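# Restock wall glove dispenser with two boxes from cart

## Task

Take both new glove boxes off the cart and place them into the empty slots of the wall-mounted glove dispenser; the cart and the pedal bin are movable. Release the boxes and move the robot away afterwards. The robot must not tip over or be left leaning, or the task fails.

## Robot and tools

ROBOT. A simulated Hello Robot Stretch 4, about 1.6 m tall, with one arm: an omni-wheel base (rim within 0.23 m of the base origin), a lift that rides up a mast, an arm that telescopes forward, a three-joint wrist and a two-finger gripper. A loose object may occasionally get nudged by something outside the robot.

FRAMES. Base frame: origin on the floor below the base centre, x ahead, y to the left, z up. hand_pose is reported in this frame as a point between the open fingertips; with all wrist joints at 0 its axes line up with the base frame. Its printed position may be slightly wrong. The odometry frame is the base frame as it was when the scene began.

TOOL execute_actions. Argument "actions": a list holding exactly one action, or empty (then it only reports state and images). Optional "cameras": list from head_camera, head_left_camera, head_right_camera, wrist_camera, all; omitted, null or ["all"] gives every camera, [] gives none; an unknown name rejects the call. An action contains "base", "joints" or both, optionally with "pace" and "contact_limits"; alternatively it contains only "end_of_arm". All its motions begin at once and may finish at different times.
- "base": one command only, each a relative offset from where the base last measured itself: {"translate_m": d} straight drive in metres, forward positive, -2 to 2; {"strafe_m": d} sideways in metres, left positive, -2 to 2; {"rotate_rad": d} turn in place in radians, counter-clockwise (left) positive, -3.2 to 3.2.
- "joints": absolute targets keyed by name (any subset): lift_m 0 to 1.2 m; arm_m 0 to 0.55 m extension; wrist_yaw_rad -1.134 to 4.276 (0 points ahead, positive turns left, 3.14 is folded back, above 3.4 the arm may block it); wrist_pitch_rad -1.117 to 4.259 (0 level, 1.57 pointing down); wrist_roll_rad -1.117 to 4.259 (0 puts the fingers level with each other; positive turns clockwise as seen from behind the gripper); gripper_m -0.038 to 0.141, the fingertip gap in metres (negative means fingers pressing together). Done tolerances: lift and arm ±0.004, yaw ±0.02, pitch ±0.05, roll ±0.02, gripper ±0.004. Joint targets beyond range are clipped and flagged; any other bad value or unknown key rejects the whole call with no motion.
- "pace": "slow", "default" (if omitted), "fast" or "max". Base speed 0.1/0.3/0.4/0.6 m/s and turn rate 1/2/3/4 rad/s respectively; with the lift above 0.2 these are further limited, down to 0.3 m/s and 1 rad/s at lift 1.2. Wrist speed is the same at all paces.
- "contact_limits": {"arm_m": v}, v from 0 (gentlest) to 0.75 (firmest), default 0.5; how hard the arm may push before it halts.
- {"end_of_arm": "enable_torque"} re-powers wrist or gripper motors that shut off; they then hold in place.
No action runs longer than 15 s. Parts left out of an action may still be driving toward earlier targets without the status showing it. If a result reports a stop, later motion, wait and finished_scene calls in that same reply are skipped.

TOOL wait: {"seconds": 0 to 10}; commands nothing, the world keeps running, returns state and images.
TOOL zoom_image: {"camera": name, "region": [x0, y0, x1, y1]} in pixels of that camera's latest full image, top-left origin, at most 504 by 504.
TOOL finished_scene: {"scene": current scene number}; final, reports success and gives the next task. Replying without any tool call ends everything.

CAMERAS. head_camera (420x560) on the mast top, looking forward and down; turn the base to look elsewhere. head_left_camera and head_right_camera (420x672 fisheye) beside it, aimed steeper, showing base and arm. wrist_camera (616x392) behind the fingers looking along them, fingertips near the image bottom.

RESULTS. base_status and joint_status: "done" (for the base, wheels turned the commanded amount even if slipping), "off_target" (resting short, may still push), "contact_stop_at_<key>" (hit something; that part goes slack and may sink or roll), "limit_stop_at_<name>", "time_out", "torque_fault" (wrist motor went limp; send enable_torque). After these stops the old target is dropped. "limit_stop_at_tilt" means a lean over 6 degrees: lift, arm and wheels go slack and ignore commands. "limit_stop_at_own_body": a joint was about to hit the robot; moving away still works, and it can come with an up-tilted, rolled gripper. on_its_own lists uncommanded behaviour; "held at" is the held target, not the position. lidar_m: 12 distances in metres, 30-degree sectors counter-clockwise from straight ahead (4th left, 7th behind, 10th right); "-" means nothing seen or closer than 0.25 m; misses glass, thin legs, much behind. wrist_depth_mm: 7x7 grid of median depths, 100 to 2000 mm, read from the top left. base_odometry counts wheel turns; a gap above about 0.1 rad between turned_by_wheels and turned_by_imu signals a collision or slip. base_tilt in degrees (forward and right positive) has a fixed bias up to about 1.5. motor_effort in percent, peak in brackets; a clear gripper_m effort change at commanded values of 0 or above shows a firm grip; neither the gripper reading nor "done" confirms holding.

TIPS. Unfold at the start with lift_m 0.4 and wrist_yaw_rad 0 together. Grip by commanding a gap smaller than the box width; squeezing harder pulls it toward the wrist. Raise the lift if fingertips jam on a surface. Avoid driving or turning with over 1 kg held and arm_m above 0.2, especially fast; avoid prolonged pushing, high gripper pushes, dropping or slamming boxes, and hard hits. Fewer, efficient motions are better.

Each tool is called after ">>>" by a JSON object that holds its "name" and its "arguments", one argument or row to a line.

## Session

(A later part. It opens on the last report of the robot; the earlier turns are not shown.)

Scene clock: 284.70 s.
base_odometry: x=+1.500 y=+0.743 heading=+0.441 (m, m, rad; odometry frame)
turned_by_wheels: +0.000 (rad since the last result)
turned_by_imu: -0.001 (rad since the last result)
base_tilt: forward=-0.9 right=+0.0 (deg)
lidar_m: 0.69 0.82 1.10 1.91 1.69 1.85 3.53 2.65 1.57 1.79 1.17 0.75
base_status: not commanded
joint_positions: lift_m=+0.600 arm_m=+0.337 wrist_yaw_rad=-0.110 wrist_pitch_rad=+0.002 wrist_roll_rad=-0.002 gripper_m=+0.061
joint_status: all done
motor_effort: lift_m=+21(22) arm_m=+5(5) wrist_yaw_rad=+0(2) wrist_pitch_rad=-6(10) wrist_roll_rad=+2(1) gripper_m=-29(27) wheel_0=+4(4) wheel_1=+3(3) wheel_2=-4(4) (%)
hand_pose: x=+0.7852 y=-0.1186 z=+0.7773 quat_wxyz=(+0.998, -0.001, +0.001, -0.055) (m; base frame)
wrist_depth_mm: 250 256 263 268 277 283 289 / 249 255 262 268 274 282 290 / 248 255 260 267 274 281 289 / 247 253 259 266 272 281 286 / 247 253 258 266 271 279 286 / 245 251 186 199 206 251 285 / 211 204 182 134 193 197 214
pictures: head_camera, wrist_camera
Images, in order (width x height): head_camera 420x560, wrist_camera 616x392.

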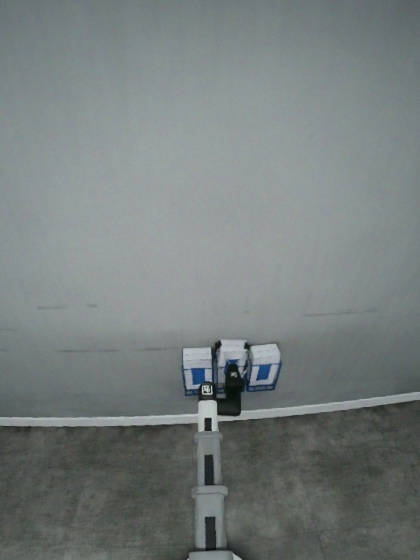

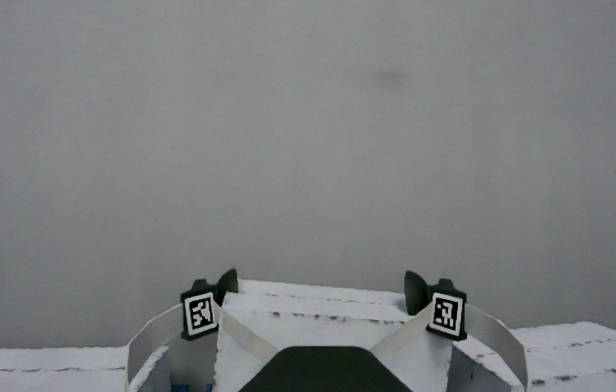

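>>> {"name": "execute_actions", "arguments": {
  "actions": [
    {"joints":{"lift_m":0.615,"wrist_roll_rad":-0.09},"pace":"slow"}
  ],
  "cameras": ["wrist_camera"]
}}

>>> {"name": "execute_actions", "arguments": {
  "actions": [
    {"joints":{"lift_m":0.585},"pace":"slow"}
  ],
  "cameras": ["wrist_camera"]
}}

Scene clock: 287.97 s.
base_odometry: x=+1.500 y=+0.743 heading=+0.442 (m, m, rad; odometry frame)
turned_by_wheels: +0.001 (rad since the last result)
turned_by_imu: +0.000 (rad since the last result)
base_tilt: forward=-0.9 right=+0.0 (deg)
lidar_m: 0.70 0.82 1.12 1.90 1.71 1.85 3.55 2.65 1.58 1.78 1.18 0.74
base_status: not commanded
joint_positions: lift_m=+0.615 arm_m=+0.337 wrist_yaw_rad=-0.099 wrist_pitch_rad=+0.006 wrist_roll_rad=-0.090 gripper_m=+0.060
joint_status: all done
on_its_own: wrist_yaw_rad is at rest, and its effort (-31) is outside its rest range (-13 to +13)
motor_effort: lift_m=+24(20) arm_m=+5(5) wrist_yaw_rad=-31(33) wrist_pitch_rad=-16(18) wrist_roll_rad=+0(3) gripper_m=-10(30) wheel_0=+9(9) wheel_1=+4(4) wheel_2=+5(5) (%)
hand_pose: x=+0.7865 y=-0.1156 z=+0.7910 quat_wxyz=(+0.998, -0.045, +0.005, -0.049) (m; base frame)
wrist_depth_mm: 249 254 259 263 270 274 279 / 248 253 259 264 268 274 279 / 248 253 257 264 268 274 278 / 248 253 257 264 267 274 278 / 249 252 257 262 267 276 278 / 247 252 196 219 198 274 278 / 206 207 256 141 193 198 265
pictures: wrist_camera
Images, in order (width x height): wrist_camera 616x392.

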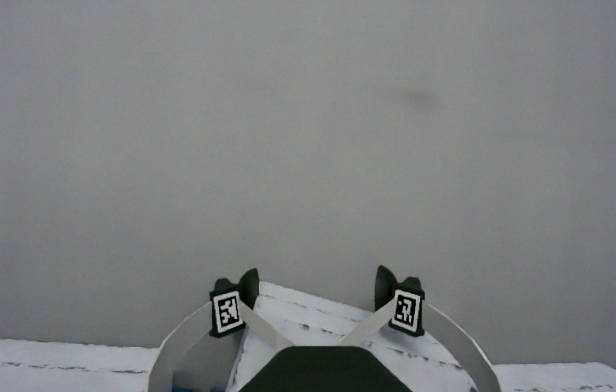

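Scene clock: 289.03 s.
base_odometry: x=+1.500 y=+0.743 heading=+0.442 (m, m, rad; odometry frame)
turned_by_wheels: +0.000 (rad since the last result)
turned_by_imu: +0.000 (rad since the last result)
base_tilt: forward=-0.9 right=-0.1 (deg)
lidar_m: 0.70 0.83 1.11 1.90 1.69 1.87 3.54 2.65 1.57 1.79 1.18 0.75
base_status: not commanded
joint_positions: lift_m=+0.586 arm_m=+0.337 wrist_yaw_rad=-0.098 wrist_pitch_rad=-0.013 wrist_roll_rad=-0.089 gripper_m=+0.060
joint_status: all done
on_its_own: wrist_yaw_rad is at rest, and its effort (-35) is outside its rest range (-13 to +13); wrist_pitch_rad is at rest, and its effort (+38) is outside its rest range (-23 to +23)
motor_effort: lift_m=+9(27) arm_m=+4(5) wrist_yaw_rad=-35(35) wrist_pitch_rad=+38(38) wrist_roll_rad=-3(3) gripper_m=-8(7) wheel_0=+9(9) wheel_1=+3(4) wheel_2=+5(5) (%)
hand_pose: x=+0.7866 y=-0.1152 z=+0.7678 quat_wxyz=(+0.998, -0.045, -0.005, -0.049) (m; base frame)
wrist_depth_mm: 254 258 264 270 274 281 286 / 252 257 262 266 273 278 285 / 251 255 262 266 271 277 281 / 249 254 258 265 270 274 279 / 248 253 257 263 268 273 279 / 247 250 196 189 193 272 276 / 174 175 252 140 191 193 236
pictures: wrist_camera
Images, in order (width x height): wrist_camera 616x392.

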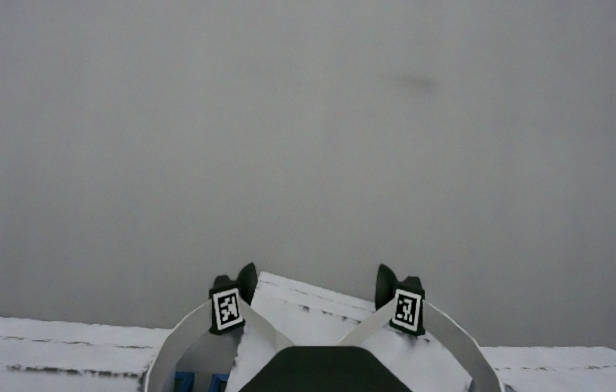

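>>> {"name": "execute_actions", "arguments": {
  "actions": [
    {"joints":{"lift_m":0.66,"gripper_m":0.135,"wrist_roll_rad":0}}
  ],
  "cameras": []
}}

>>> {"name": "execute_actions", "arguments": {
  "actions": [
    {"joints":{"arm_m":0.0,"lift_m":0.5}}
  ],
  "cameras": ["wrist_camera"]
}}

Scene clock: 292.63 s.
base_odometry: x=+1.500 y=+0.743 heading=+0.442 (m, m, rad; odometry frame)
turned_by_wheels: +0.000 (rad since the last result)
turned_by_imu: -0.002 (rad since the last result)
base_tilt: forward=-0.8 right=+0.0 (deg)
lidar_m: 0.70 0.84 1.14 1.91 1.72 1.84 3.54 2.64 1.57 1.78 1.19 0.77
base_status: not commanded
joint_positions: lift_m=+0.660 arm_m=+0.337 wrist_yaw_rad=-0.109 wrist_pitch_rad=+0.002 wrist_roll_rad=+0.000 gripper_m=+0.135
joint_status: all done
motor_effort: lift_m=+21(21) arm_m=+5(5) wrist_yaw_rad=-2(35) wrist_pitch_rad=-8(37) wrist_roll_rad=+1(2) gripper_m=+0(7) wheel_0=+4(9) wheel_1=+3(3) wheel_2=+4(5) (%)
hand_pose: x=+0.7853 y=-0.1184 z=+0.8372 quat_wxyz=(+0.999, +0.000, +0.001, -0.055) (m; base frame)
wrist_depth_mm: 250 255 262 268 274 282 289 / 248 255 260 267 273 282 289 / 248 253 260 267 273 281 287 / 247 253 259 266 272 281 285 / 247 252 259 264 271 278 285 / 246 251 217 264 270 213 285 / 246 251 255 138 270 277 282
pictures: none
No camera images: the call's "cameras" was empty. Leave "cameras" out to get every camera's image.

Scene clock: 294.77 s.
base_odometry: x=+1.500 y=+0.743 heading=+0.442 (m, m, rad; odometry frame)
turned_by_wheels: +0.000 (rad since the last result)
turned_by_imu: -0.001 (rad since the last result)
base_tilt: forward=-0.9 right=+0.0 (deg)
lidar_m: 0.69 0.82 1.14 1.89 1.69 1.85 3.56 2.65 1.57 1.79 1.19 0.74
base_status: not commanded
joint_positions: lift_m=+0.500 arm_m=+0.002 wrist_yaw_rad=-0.110 wrist_pitch_rad=+0.002 wrist_roll_rad=+0.000 gripper_m=+0.135
joint_status: all done
motor_effort: lift_m=+15(23) arm_m=-5(6) wrist_yaw_rad=+0(1) wrist_pitch_rad=-7(8) wrist_roll_rad=+1(2) gripper_m=-2(3) wheel_0=+4(4) wheel_1=+3(3) wheel_2=+5(4) (%)
hand_pose: x=+0.4497 y=-0.1186 z=+0.6778 quat_wxyz=(+0.998, +0.000, +0.001, -0.055) (m; base frame)
wrist_depth_mm: 569 585 603 615 634 647 668 / 569 580 597 615 627 647 661 / 569 580 597 609 627 647 661 / 564 574 591 535 615 640 654 / 564 500 500 535 530 634 654 / 559 492 218 525 525 213 654 / 559 500 500 138 539 640 654
pictures: wrist_camera
Images, in order (width x height): wrist_camera 616x392.

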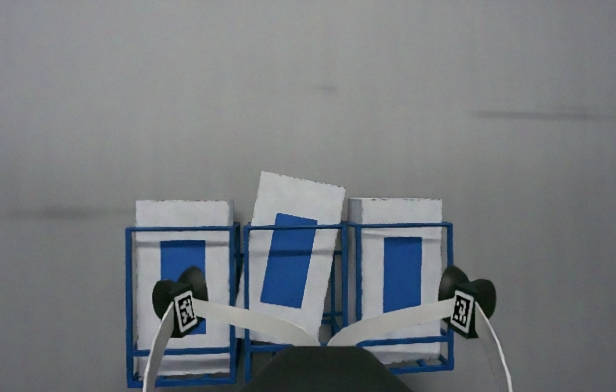

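>>> {"name": "execute_actions", "arguments": {
  "actions": [
    {"joints":{"lift_m":0.66,"gripper_m":0.0}}
  ],
  "cameras": []
}}

>>> {"name": "execute_actions", "arguments": {
  "actions": [
    {"base":{"strafe_m":-0.02},"joints":{"arm_m":0.32}}
  ],
  "cameras": []
}}

>>> {"name": "execute_actions", "arguments": {
  "actions": [
    {"joints":{"lift_m":0.59},"pace":"slow"}
  ],
  "cameras": ["wrist_camera"]
}}

>>> {"name": "execute_actions", "arguments": {
  "actions": [
    {"base":{"strafe_m":0.035},"pace":"slow"}
  ],
  "cameras": ["wrist_camera","head_camera"]
}}

Scene clock: 302.07 s.
base_odometry: x=+1.500 y=+0.743 heading=+0.442 (m, m, rad; odometry frame)
turned_by_wheels: +0.000 (rad since the last result)
turned_by_imu: -0.002 (rad since the last result)
base_tilt: forward=-0.9 right=+0.0 (deg)
lidar_m: 0.70 0.82 1.13 1.91 1.70 1.87 3.54 2.64 1.56 1.79 1.17 0.72
base_status: not commanded
joint_positions: lift_m=+0.660 arm_m=+0.002 wrist_yaw_rad=-0.110 wrist_pitch_rad=+0.002 wrist_roll_rad=+0.000 gripper_m=+0.000
joint_status: all done
motor_effort: lift_m=+22(29) arm_m=-5(5) wrist_yaw_rad=+0(0) wrist_pitch_rad=-11(8) wrist_roll_rad=+2(1) gripper_m=-7(5) wheel_0=+5(4) wheel_1=+3(3) wheel_2=+4(4) (%)
hand_pose: x=+0.4497 y=-0.1186 z=+0.8373 quat_wxyz=(+0.998, +0.000, +0.001, -0.055) (m; base frame)
wrist_depth_mm: 569 591 597 609 627 647 668 / 564 580 603 615 627 654 661 / 574 580 597 609 627 640 661 / 564 580 597 603 627 647 654 / 564 580 585 609 621 640 654 / 564 574 539 202 189 634 647 / 559 496 480 144 525 640 654
pictures: none
No camera images: the call's "cameras" was empty. Leave "cameras" out to get every camera's image.

Scene clock: 304.13 s.
base_odometry: x=+1.508 y=+0.725 heading=+0.442 (m, m, rad; odometry frame)
turned_by_wheels: +0.000 (rad since the last result)
turned_by_imu: -0.001 (rad since the last result)
base_tilt: forward=-0.8 right=+0.1 (deg)
lidar_m: 0.70 0.82 1.15 1.92 1.71 1.87 3.54 2.64 1.57 1.76 1.18 0.74
base_status: done
joint_positions: lift_m=+0.660 arm_m=+0.319 wrist_yaw_rad=-0.110 wrist_pitch_rad=+0.002 wrist_roll_rad=+0.000 gripper_m=+0.000
joint_status: all done
motor_effort: lift_m=+22(22) arm_m=+5(6) wrist_yaw_rad=+0(1) wrist_pitch_rad=-5(7) wrist_roll_rad=+3(1) gripper_m=-7(7) wheel_0=+2(16) wheel_1=-1(9) wheel_2=+0(4) (%)
hand_pose: x=+0.7672 y=-0.1185 z=+0.8373 quat_wxyz=(+0.998, +0.000, +0.001, -0.055) (m; base frame)
wrist_depth_mm: 267 274 279 287 294 303 310 / 266 273 279 287 294 303 309 / 267 273 278 286 293 301 309 / 264 271 276 285 291 300 306 / 265 270 276 285 293 300 306 / 263 268 274 202 190 298 304 / 262 268 223 144 289 297 303
pictures: none
No camera images: the call's "cameras" was empty. Leave "cameras" out to get every camera's image.

Scene clock: 305.60 s.
base_odometry: x=+1.508 y=+0.725 heading=+0.442 (m, m, rad; odometry frame)
turned_by_wheels: +0.000 (rad since the last result)
turned_by_imu: -0.001 (rad since the last result)
base_tilt: forward=-0.9 right=+0.0 (deg)
lidar_m: 0.69 0.83 1.11 1.93 1.73 1.87 3.55 2.62 1.55 1.77 1.17 0.76
base_status: not commanded
joint_positions: lift_m=+0.591 arm_m=+0.319 wrist_yaw_rad=-0.111 wrist_pitch_rad=-0.012 wrist_roll_rad=+0.000 gripper_m=+0.000
joint_status: all done
on_its_own: wrist_pitch_rad is at rest, and its effort (+32) is outside its rest range (-23 to +23)
motor_effort: lift_m=+9(13) arm_m=+5(5) wrist_yaw_rad=+2(2) wrist_pitch_rad=+32(33) wrist_roll_rad=-1(2) gripper_m=-8(5) wheel_0=+2(2) wheel_1=-1(1) wheel_2=+0(0) (%)
hand_pose: x=+0.7670 y=-0.1188 z=+0.7724 quat_wxyz=(+0.998, +0.000, -0.006, -0.055) (m; base frame)
wrist_depth_mm: 271 278 285 291 301 310 317 / 270 276 283 290 298 304 314 / 268 274 281 289 296 303 310 / 266 272 279 287 294 301 307 / 264 270 277 285 291 300 307 / 263 268 219 196 191 297 303 / 213 225 201 142 213 202 220
pictures: wrist_camera
Images, in order (width x height): wrist_camera 616x392.

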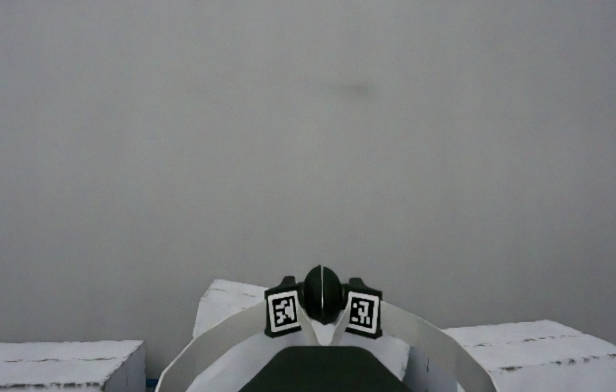

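Scene clock: 307.00 s.
base_odometry: x=+1.494 y=+0.756 heading=+0.440 (m, m, rad; odometry frame)
turned_by_wheels: -0.002 (rad since the last result)
turned_by_imu: -0.003 (rad since the last result)
base_tilt: forward=-0.9 right=+0.0 (deg)
lidar_m: 0.69 0.84 1.12 1.88 1.71 1.81 3.54 2.67 1.58 1.81 1.18 0.75
base_status: done
joint_positions: lift_m=+0.591 arm_m=+0.319 wrist_yaw_rad=-0.128 wrist_pitch_rad=-0.015 wrist_roll_rad=+0.000 gripper_m=+0.000
joint_status: not commanded
on_its_own: wrist_yaw_rad is at rest, and its effort (+51) is outside its rest range (-13 to +13); wrist_pitch_rad is at rest, and its effort (+43) is outside its rest range (-23 to +23)
motor_effort: lift_m=+10(10) arm_m=+5(5) wrist_yaw_rad=+51(50) wrist_pitch_rad=+43(43) wrist_roll_rad=+1(2) gripper_m=-8(8) wheel_0=-18(16) wheel_1=-2(6) wheel_2=-6(4) (%)
hand_pose: x=+0.7650 y=-0.1234 z=+0.7734 quat_wxyz=(+0.998, -0.001, -0.008, -0.064) (m; base frame)
wrist_depth_mm: 268 278 286 297 306 319 329 / 267 276 286 294 304 315 325 / 264 272 281 291 301 312 322 / 263 270 281 289 298 309 320 / 262 268 278 286 297 307 317 / 260 266 271 196 190 304 312 / 220 213 153 140 211 208 227
pictures: head_camera, wrist_camera
Images, in order (width x height): head_camera 420x560, wrist_camera 616x392.

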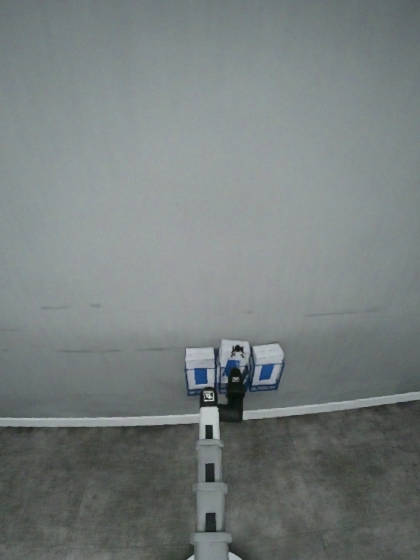

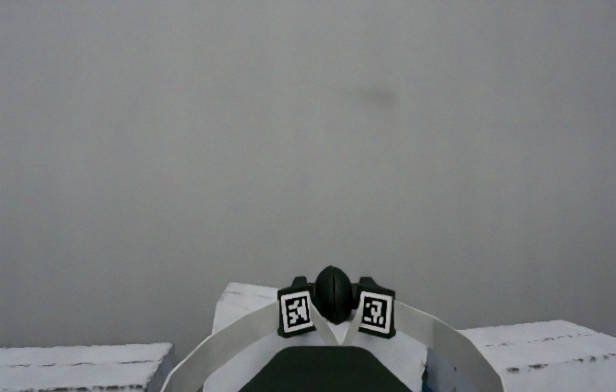

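>>> {"name": "execute_actions", "arguments": {
  "actions": [
    {"joints":{"lift_m":0.603},"pace":"slow"}
  ],
  "cameras": ["wrist_camera"]
}}

>>> {"name": "execute_actions", "arguments": {
  "actions": [
    {"joints":{"lift_m":0.66},"pace":"slow"}
  ],
  "cameras": []
}}

>>> {"name": "execute_actions", "arguments": {
  "actions": [
    {"joints":{"arm_m":0.0,"lift_m":0.5}}
  ],
  "cameras": ["wrist_camera"]
}}

Scene clock: 309.70 s.
base_odometry: x=+1.493 y=+0.757 heading=+0.440 (m, m, rad; odometry frame)
turned_by_wheels: +0.000 (rad since the last result)
turned_by_imu: -0.001 (rad since the last result)
base_tilt: forward=-0.9 right=+0.0 (deg)
lidar_m: 0.68 0.82 1.11 1.89 1.70 1.82 3.53 2.68 1.59 1.80 1.17 0.74
base_status: not commanded
joint_positions: lift_m=+0.603 arm_m=+0.319 wrist_yaw_rad=-0.123 wrist_pitch_rad=-0.006 wrist_roll_rad=+0.000 gripper_m=+0.000
joint_status: all done
on_its_own: wrist_yaw_rad is at rest, and its effort (+36) is outside its rest range (-13 to +13)
motor_effort: lift_m=+20(22) arm_m=+5(5) wrist_yaw_rad=+36(51) wrist_pitch_rad=+14(44) wrist_roll_rad=+1(0) gripper_m=-11(8) wheel_0=-14(18) wheel_1=-2(2) wheel_2=-6(6) (%)
hand_pose: x=+0.7656 y=-0.1221 z=+0.7827 quat_wxyz=(+0.998, +0.000, -0.003, -0.061) (m; base frame)
wrist_depth_mm: 267 274 283 291 301 312 322 / 266 273 282 291 300 309 319 / 264 271 279 290 297 309 317 / 264 271 279 287 296 306 315 / 262 270 277 285 296 304 312 / 260 267 272 199 191 301 310 / 232 224 181 153 211 215 236
pictures: wrist_camera
Images, in order (width x height): wrist_camera 616x392.

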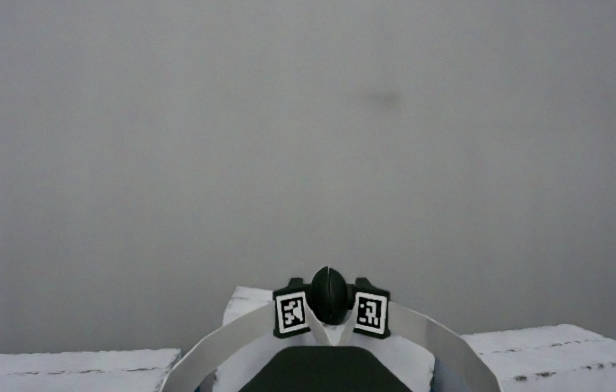

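Scene clock: 311.07 s.
base_odometry: x=+1.493 y=+0.757 heading=+0.441 (m, m, rad; odometry frame)
turned_by_wheels: +0.001 (rad since the last result)
turned_by_imu: +0.000 (rad since the last result)
base_tilt: forward=-0.9 right=+0.0 (deg)
lidar_m: 0.71 0.85 1.13 1.88 1.70 1.83 3.56 2.67 1.58 1.81 1.19 0.74
base_status: not commanded
joint_positions: lift_m=+0.660 arm_m=+0.319 wrist_yaw_rad=-0.111 wrist_pitch_rad=+0.002 wrist_roll_rad=+0.000 gripper_m=+0.000
joint_status: all done
motor_effort: lift_m=+22(24) arm_m=+5(5) wrist_yaw_rad=+1(36) wrist_pitch_rad=-6(15) wrist_roll_rad=+1(1) gripper_m=-8(4) wheel_0=-5(14) wheel_1=-2(2) wheel_2=-4(6) (%)
hand_pose: x=+0.7671 y=-0.1187 z=+0.8374 quat_wxyz=(+0.998, +0.000, +0.001, -0.055) (m; base frame)
wrist_depth_mm: 265 273 279 287 294 303 309 / 265 272 279 286 294 303 309 / 264 271 278 285 293 300 307 / 264 271 277 285 291 300 306 / 262 270 276 282 291 298 303 / 263 267 273 201 190 298 304 / 262 267 273 144 287 297 303
pictures: none
No camera images: the call's "cameras" was empty. Leave "cameras" out to get every camera's image.

Scene clock: 313.13 s.
base_odometry: x=+1.493 y=+0.757 heading=+0.441 (m, m, rad; odometry frame)
turned_by_wheels: +0.000 (rad since the last result)
turned_by_imu: -0.001 (rad since the last result)
base_tilt: forward=-0.9 right=-0.1 (deg)
lidar_m: 0.69 0.84 1.12 1.88 1.70 1.82 3.53 2.66 1.57 1.80 1.19 0.74
base_status: not commanded
joint_positions: lift_m=+0.500 arm_m=+0.002 wrist_yaw_rad=-0.110 wrist_pitch_rad=+0.002 wrist_roll_rad=+0.000 gripper_m=+0.000
joint_status: all done
motor_effort: lift_m=+15(17) arm_m=-5(6) wrist_yaw_rad=+1(1) wrist_pitch_rad=-7(7) wrist_roll_rad=+0(1) gripper_m=-7(9) wheel_0=-5(5) wheel_1=-2(2) wheel_2=-4(4) (%)
hand_pose: x=+0.4497 y=-0.1186 z=+0.6778 quat_wxyz=(+0.998, +0.000, +0.001, -0.055) (m; base frame)
wrist_depth_mm: 574 580 597 615 627 647 661 / 574 580 597 609 634 647 661 / 569 580 603 609 627 640 654 / 569 580 591 530 615 640 654 / 564 569 500 530 525 640 654 / 559 574 500 202 189 634 647 / 559 569 484 145 525 634 654
pictures: wrist_camera
Images, in order (width x height): wrist_camera 616x392.

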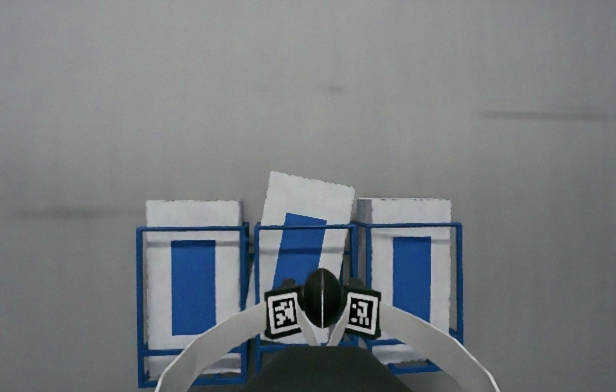

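>>> {"name": "execute_actions", "arguments": {
  "actions": [
    {"base":{"strafe_m":0.01},"joints":{"lift_m":0.40}}
  ],
  "cameras": []
}}

>>> {"name": "execute_actions", "arguments": {
  "actions": [
    {"joints":{"arm_m":0.33},"contact_limits":{"arm_m":0.4}}
  ],
  "cameras": ["wrist_camera"]
}}

>>> {"name": "execute_actions", "arguments": {
  "actions": [
    {"base":{"strafe_m":-0.025},"joints":{"lift_m":0.425,"arm_m":0.31},"pace":"slow","contact_limits":{"arm_m":0.6}}
  ],
  "cameras": ["wrist_camera"]
}}

Scene clock: 318.20 s.
base_odometry: x=+1.489 y=+0.766 heading=+0.441 (m, m, rad; odometry frame)
turned_by_wheels: +0.000 (rad since the last result)
turned_by_imu: -0.002 (rad since the last result)
base_tilt: forward=-0.8 right=+0.0 (deg)
lidar_m: 0.69 0.83 1.13 1.89 1.69 1.80 3.54 2.69 1.56 1.82 1.20 0.73
base_status: done
joint_positions: lift_m=+0.400 arm_m=+0.002 wrist_yaw_rad=-0.110 wrist_pitch_rad=+0.002 wrist_roll_rad=+0.000 gripper_m=+0.000
joint_status: all done
motor_effort: lift_m=+15(18) arm_m=-5(5) wrist_yaw_rad=+0(0) wrist_pitch_rad=-6(9) wrist_roll_rad=+1(1) gripper_m=-3(4) wheel_0=-2(10) wheel_1=+2(9) wheel_2=+0(3) (%)
hand_pose: x=+0.4497 y=-0.1186 z=+0.5778 quat_wxyz=(+0.998, +0.000, +0.001, -0.055) (m; base frame)
wrist_depth_mm: 574 585 597 615 627 647 661 / 569 585 597 615 634 640 661 / 569 569 512 530 549 640 661 / 564 574 508 535 539 640 647 / 559 569 504 530 539 640 654 / 564 569 500 202 190 634 654 / 559 569 585 145 615 634 654
pictures: none
No camera images: the call's "cameras" was empty. Leave "cameras" out to get every camera's image.

Scene clock: 320.20 s.
base_odometry: x=+1.489 y=+0.766 heading=+0.441 (m, m, rad; odometry frame)
turned_by_wheels: +0.000 (rad since the last result)
turned_by_imu: +0.000 (rad since the last result)
base_tilt: forward=-0.8 right=+0.0 (deg)
lidar_m: 0.69 0.83 1.13 1.88 1.67 1.80 3.55 2.68 1.58 1.80 1.17 0.75
base_status: not commanded
joint_positions: lift_m=+0.400 arm_m=+0.296 wrist_yaw_rad=-0.113 wrist_pitch_rad=+0.002 wrist_roll_rad=+0.000 gripper_m=+0.000
joint_status: arm_m contact_stop (moved +0.294 of +0.328)
on_its_own: arm_m is slack since a contact_stop (your +0.330 is given up)
motor_effort: lift_m=+15(15) arm_m=+0(19) wrist_yaw_rad=+7(55) wrist_pitch_rad=-5(10) wrist_roll_rad=+0(0) gripper_m=-7(6) wheel_0=+5(5) wheel_1=+2(2) wheel_2=-2(10) (%)
contact_limits: arm_m 0.4
hand_pose: x=+0.7439 y=-0.1193 z=+0.5780 quat_wxyz=(+0.998, +0.000, +0.001, -0.056) (m; base frame)
wrist_depth_mm: 208 213 303 239 245 329 332 / 206 211 215 236 243 230 234 / 205 210 214 236 243 232 236 / 206 209 213 235 243 231 236 / 204 208 213 235 241 232 236 / 203 208 211 202 190 232 237 / 202 206 192 142 238 209 237
pictures: wrist_camera
Images, in order (width x height): wrist_camera 616x392.

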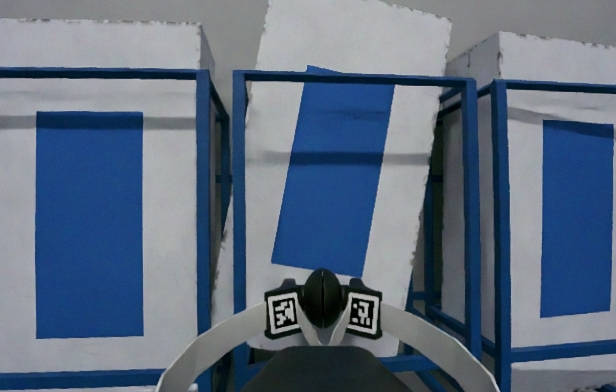

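not run: a stop came earlier in this reply.

>>> {"name": "execute_actions", "arguments": {
  "actions": [
    {"base":{"strafe_m":-0.03},"joints":{"arm_m":0.305},"pace":"slow","contact_limits":{"arm_m":0.7}}
  ],
  "cameras": ["wrist_camera"]
}}

Scene clock: 322.47 s.
base_odometry: x=+1.501 y=+0.739 heading=+0.443 (m, m, rad; odometry frame)
turned_by_wheels: +0.002 (rad since the last result)
turned_by_imu: +0.002 (rad since the last result)
base_tilt: forward=-0.9 right=-0.1 (deg)
lidar_m: 0.70 0.81 1.13 1.92 1.69 1.86 3.55 2.64 1.56 1.78 1.18 0.73
base_status: done
joint_positions: lift_m=+0.400 arm_m=+0.303 wrist_yaw_rad=-0.102 wrist_pitch_rad=+0.002 wrist_roll_rad=+0.000 gripper_m=+0.000
joint_status: all done
on_its_own: wrist_yaw_rad is at rest, and its effort (-24) is outside its rest range (-13 to +13)
motor_effort: lift_m=+15(15) arm_m=+12(10) wrist_yaw_rad=-24(24) wrist_pitch_rad=-4(8) wrist_roll_rad=+1(1) gripper_m=-4(9) wheel_0=+23(25) wheel_1=+4(9) wheel_2=+0(2) (%)
contact_limits: arm_m 0.7
hand_pose: x=+0.7519 y=-0.1163 z=+0.5780 quat_wxyz=(+0.999, +0.000, +0.001, -0.051) (m; base frame)
wrist_depth_mm: 203 207 296 229 236 247 225 / 202 204 225 228 234 217 223 / 202 204 224 229 235 218 224 / 200 204 224 228 234 219 224 / 200 203 223 228 236 218 225 / 200 203 187 201 232 218 227 / 199 185 220 135 195 198 224
pictures: wrist_camera
Images, in order (width x height): wrist_camera 616x392.

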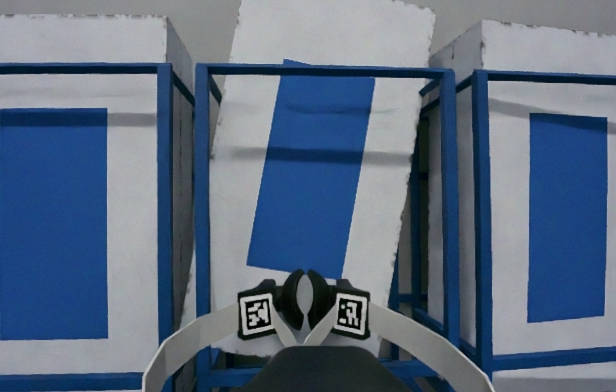

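>>> {"name": "execute_actions", "arguments": {
  "actions": [
    {"base":{"strafe_m":-0.03},"joints":{"lift_m":0.415},"pace":"slow"}
  ],
  "cameras": ["wrist_camera"]
}}

Scene clock: 324.70 s.
base_odometry: x=+1.514 y=+0.712 heading=+0.446 (m, m, rad; odometry frame)
turned_by_wheels: +0.002 (rad since the last result)
turned_by_imu: +0.002 (rad since the last result)
base_tilt: forward=-0.9 right=+0.0 (deg)
lidar_m: 0.68 0.84 1.12 1.95 1.72 1.91 3.55 2.61 1.53 1.75 1.20 0.75
base_status: done
joint_positions: lift_m=+0.414 arm_m=+0.303 wrist_yaw_rad=-0.100 wrist_pitch_rad=+0.011 wrist_roll_rad=+0.000 gripper_m=+0.000
joint_status: all done
on_its_own: wrist_yaw_rad is at rest, and its effort (-30) is outside its rest range (-13 to +13); wrist_pitch_rad is at rest, and its effort (-31) is outside its rest range (-23 to +23)
motor_effort: lift_m=+25(25) arm_m=+11(12) wrist_yaw_rad=-30(30) wrist_pitch_rad=-31(31) wrist_roll_rad=+1(1) gripper_m=-2(4) wheel_0=+22(21) wheel_1=+4(6) wheel_2=+1(1) (%)
hand_pose: x=+0.7523 y=-0.1157 z=+0.5896 quat_wxyz=(+0.999, +0.000, +0.005, -0.050) (m; base frame)
wrist_depth_mm: 243 289 224 229 304 309 317 / 202 204 224 228 233 213 222 / 202 190 224 229 232 216 224 / 201 189 224 229 233 217 225 / 201 188 224 228 233 219 227 / 202 186 221 201 195 219 228 / 201 190 223 136 196 218 228
pictures: wrist_camera
Images, in order (width x height): wrist_camera 616x392.

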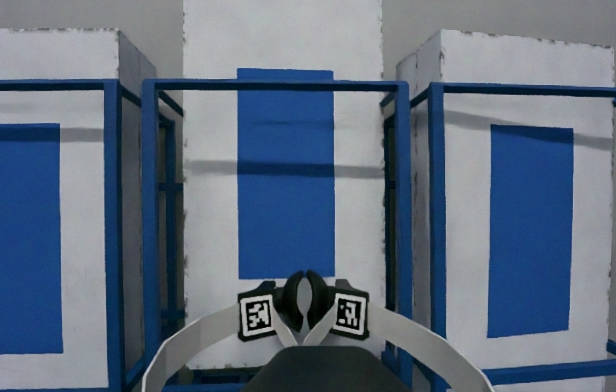

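Straightened and centred. Release by retracting.

>>> {"name": "execute_actions", "arguments": {
  "actions": [
    {"joints":{"arm_m":0.15},"pace":"slow"}
  ],
  "cameras": ["wrist_camera"]
}}

Scene clock: 331.90 s.
base_odometry: x=+1.514 y=+0.712 heading=+0.444 (m, m, rad; odometry frame)
turned_by_wheels: -0.001 (rad since the last result)
turned_by_imu: -0.004 (rad since the last result)
base_tilt: forward=-0.9 right=+0.1 (deg)
lidar_m: 0.70 0.83 1.12 1.94 1.71 1.89 3.54 2.57 1.53 1.76 1.19 0.73
base_status: not commanded
joint_positions: lift_m=+0.415 arm_m=+0.151 wrist_yaw_rad=-0.110 wrist_pitch_rad=+0.002 wrist_roll_rad=+0.000 gripper_m=+0.000
joint_status: all done
motor_effort: lift_m=+22(24) arm_m=-5(10) wrist_yaw_rad=-2(32) wrist_pitch_rad=-8(33) wrist_roll_rad=+0(0) gripper_m=-5(7) wheel_0=+6(22) wheel_1=+4(4) wheel_2=+0(0) (%)
hand_pose: x=+0.5990 y=-0.1185 z=+0.5922 quat_wxyz=(+0.998, +0.000, +0.001, -0.055) (m; base frame)
wrist_depth_mm: 430 442 452 462 473 488 500 / 427 436 449 462 473 484 500 / 347 355 377 384 377 484 492 / 345 351 377 384 375 392 492 / 343 351 375 382 375 392 488 / 342 349 370 202 190 394 484 / 343 349 338 144 375 473 484
pictures: wrist_camera
Images, in order (width x height): wrist_camera 616x392.

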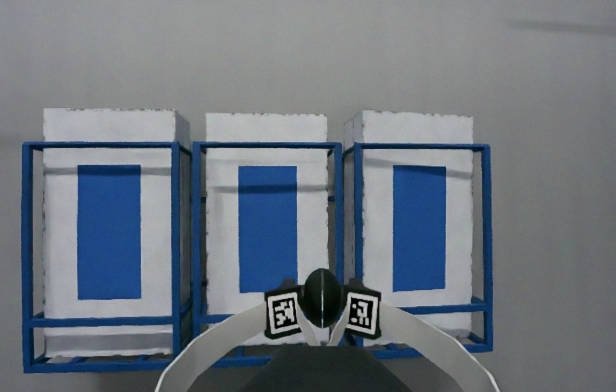

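All seated.

>>> {"name": "execute_actions", "arguments": {
  "actions": [
    {"base":{"translate_m":-0.4},"joints":{"arm_m":0.0},"pace":"fast"}
  ],
  "cameras": []
}}

>>> {"name": "finished_scene", "arguments": {
  "scene": 1
}}

Scene clock: 336.53 s.
base_odometry: x=+1.153 y=+0.540 heading=+0.444 (m, m, rad; odometry frame)
turned_by_wheels: +0.000 (rad since the last result)
turned_by_imu: -0.001 (rad since the last result)
base_tilt: forward=-0.8 right=+0.0 (deg)
lidar_m: 1.09 1.25 1.65 1.94 1.51 1.90 3.11 2.59 1.42 1.37 1.77 1.17
base_status: done
joint_positions: lift_m=+0.415 arm_m=+0.002 wrist_yaw_rad=-0.110 wrist_pitch_rad=+0.002 wrist_roll_rad=+0.000 gripper_m=+0.000
joint_status: all done
motor_effort: lift_m=+22(22) arm_m=-5(6) wrist_yaw_rad=-1(1) wrist_pitch_rad=-9(6) wrist_roll_rad=+1(1) gripper_m=-5(4) wheel_0=-3(7) wheel_1=-1(10) wheel_2=+0(13) (%)
hand_pose: x=+0.4497 y=-0.1186 z=+0.5923 quat_wxyz=(+0.998, +0.000, +0.001, -0.055) (m; base frame)
wrist_depth_mm: 960 991 1008 1042 1060 1078 1138 / 960 976 1008 1025 1060 1078 1098 / 960 976 991 1042 1042 1098 1098 / 946 976 917 946 1060 1098 1078 / 946 976 931 946 1042 1060 1098 / 931 960 976 201 190 1060 1098 / 946 960 976 144 1025 1042 1060
pictures: none
No camera images: the call's "cameras" was empty. Leave "cameras" out to get every camera's image.

The scene is finished: the task was done.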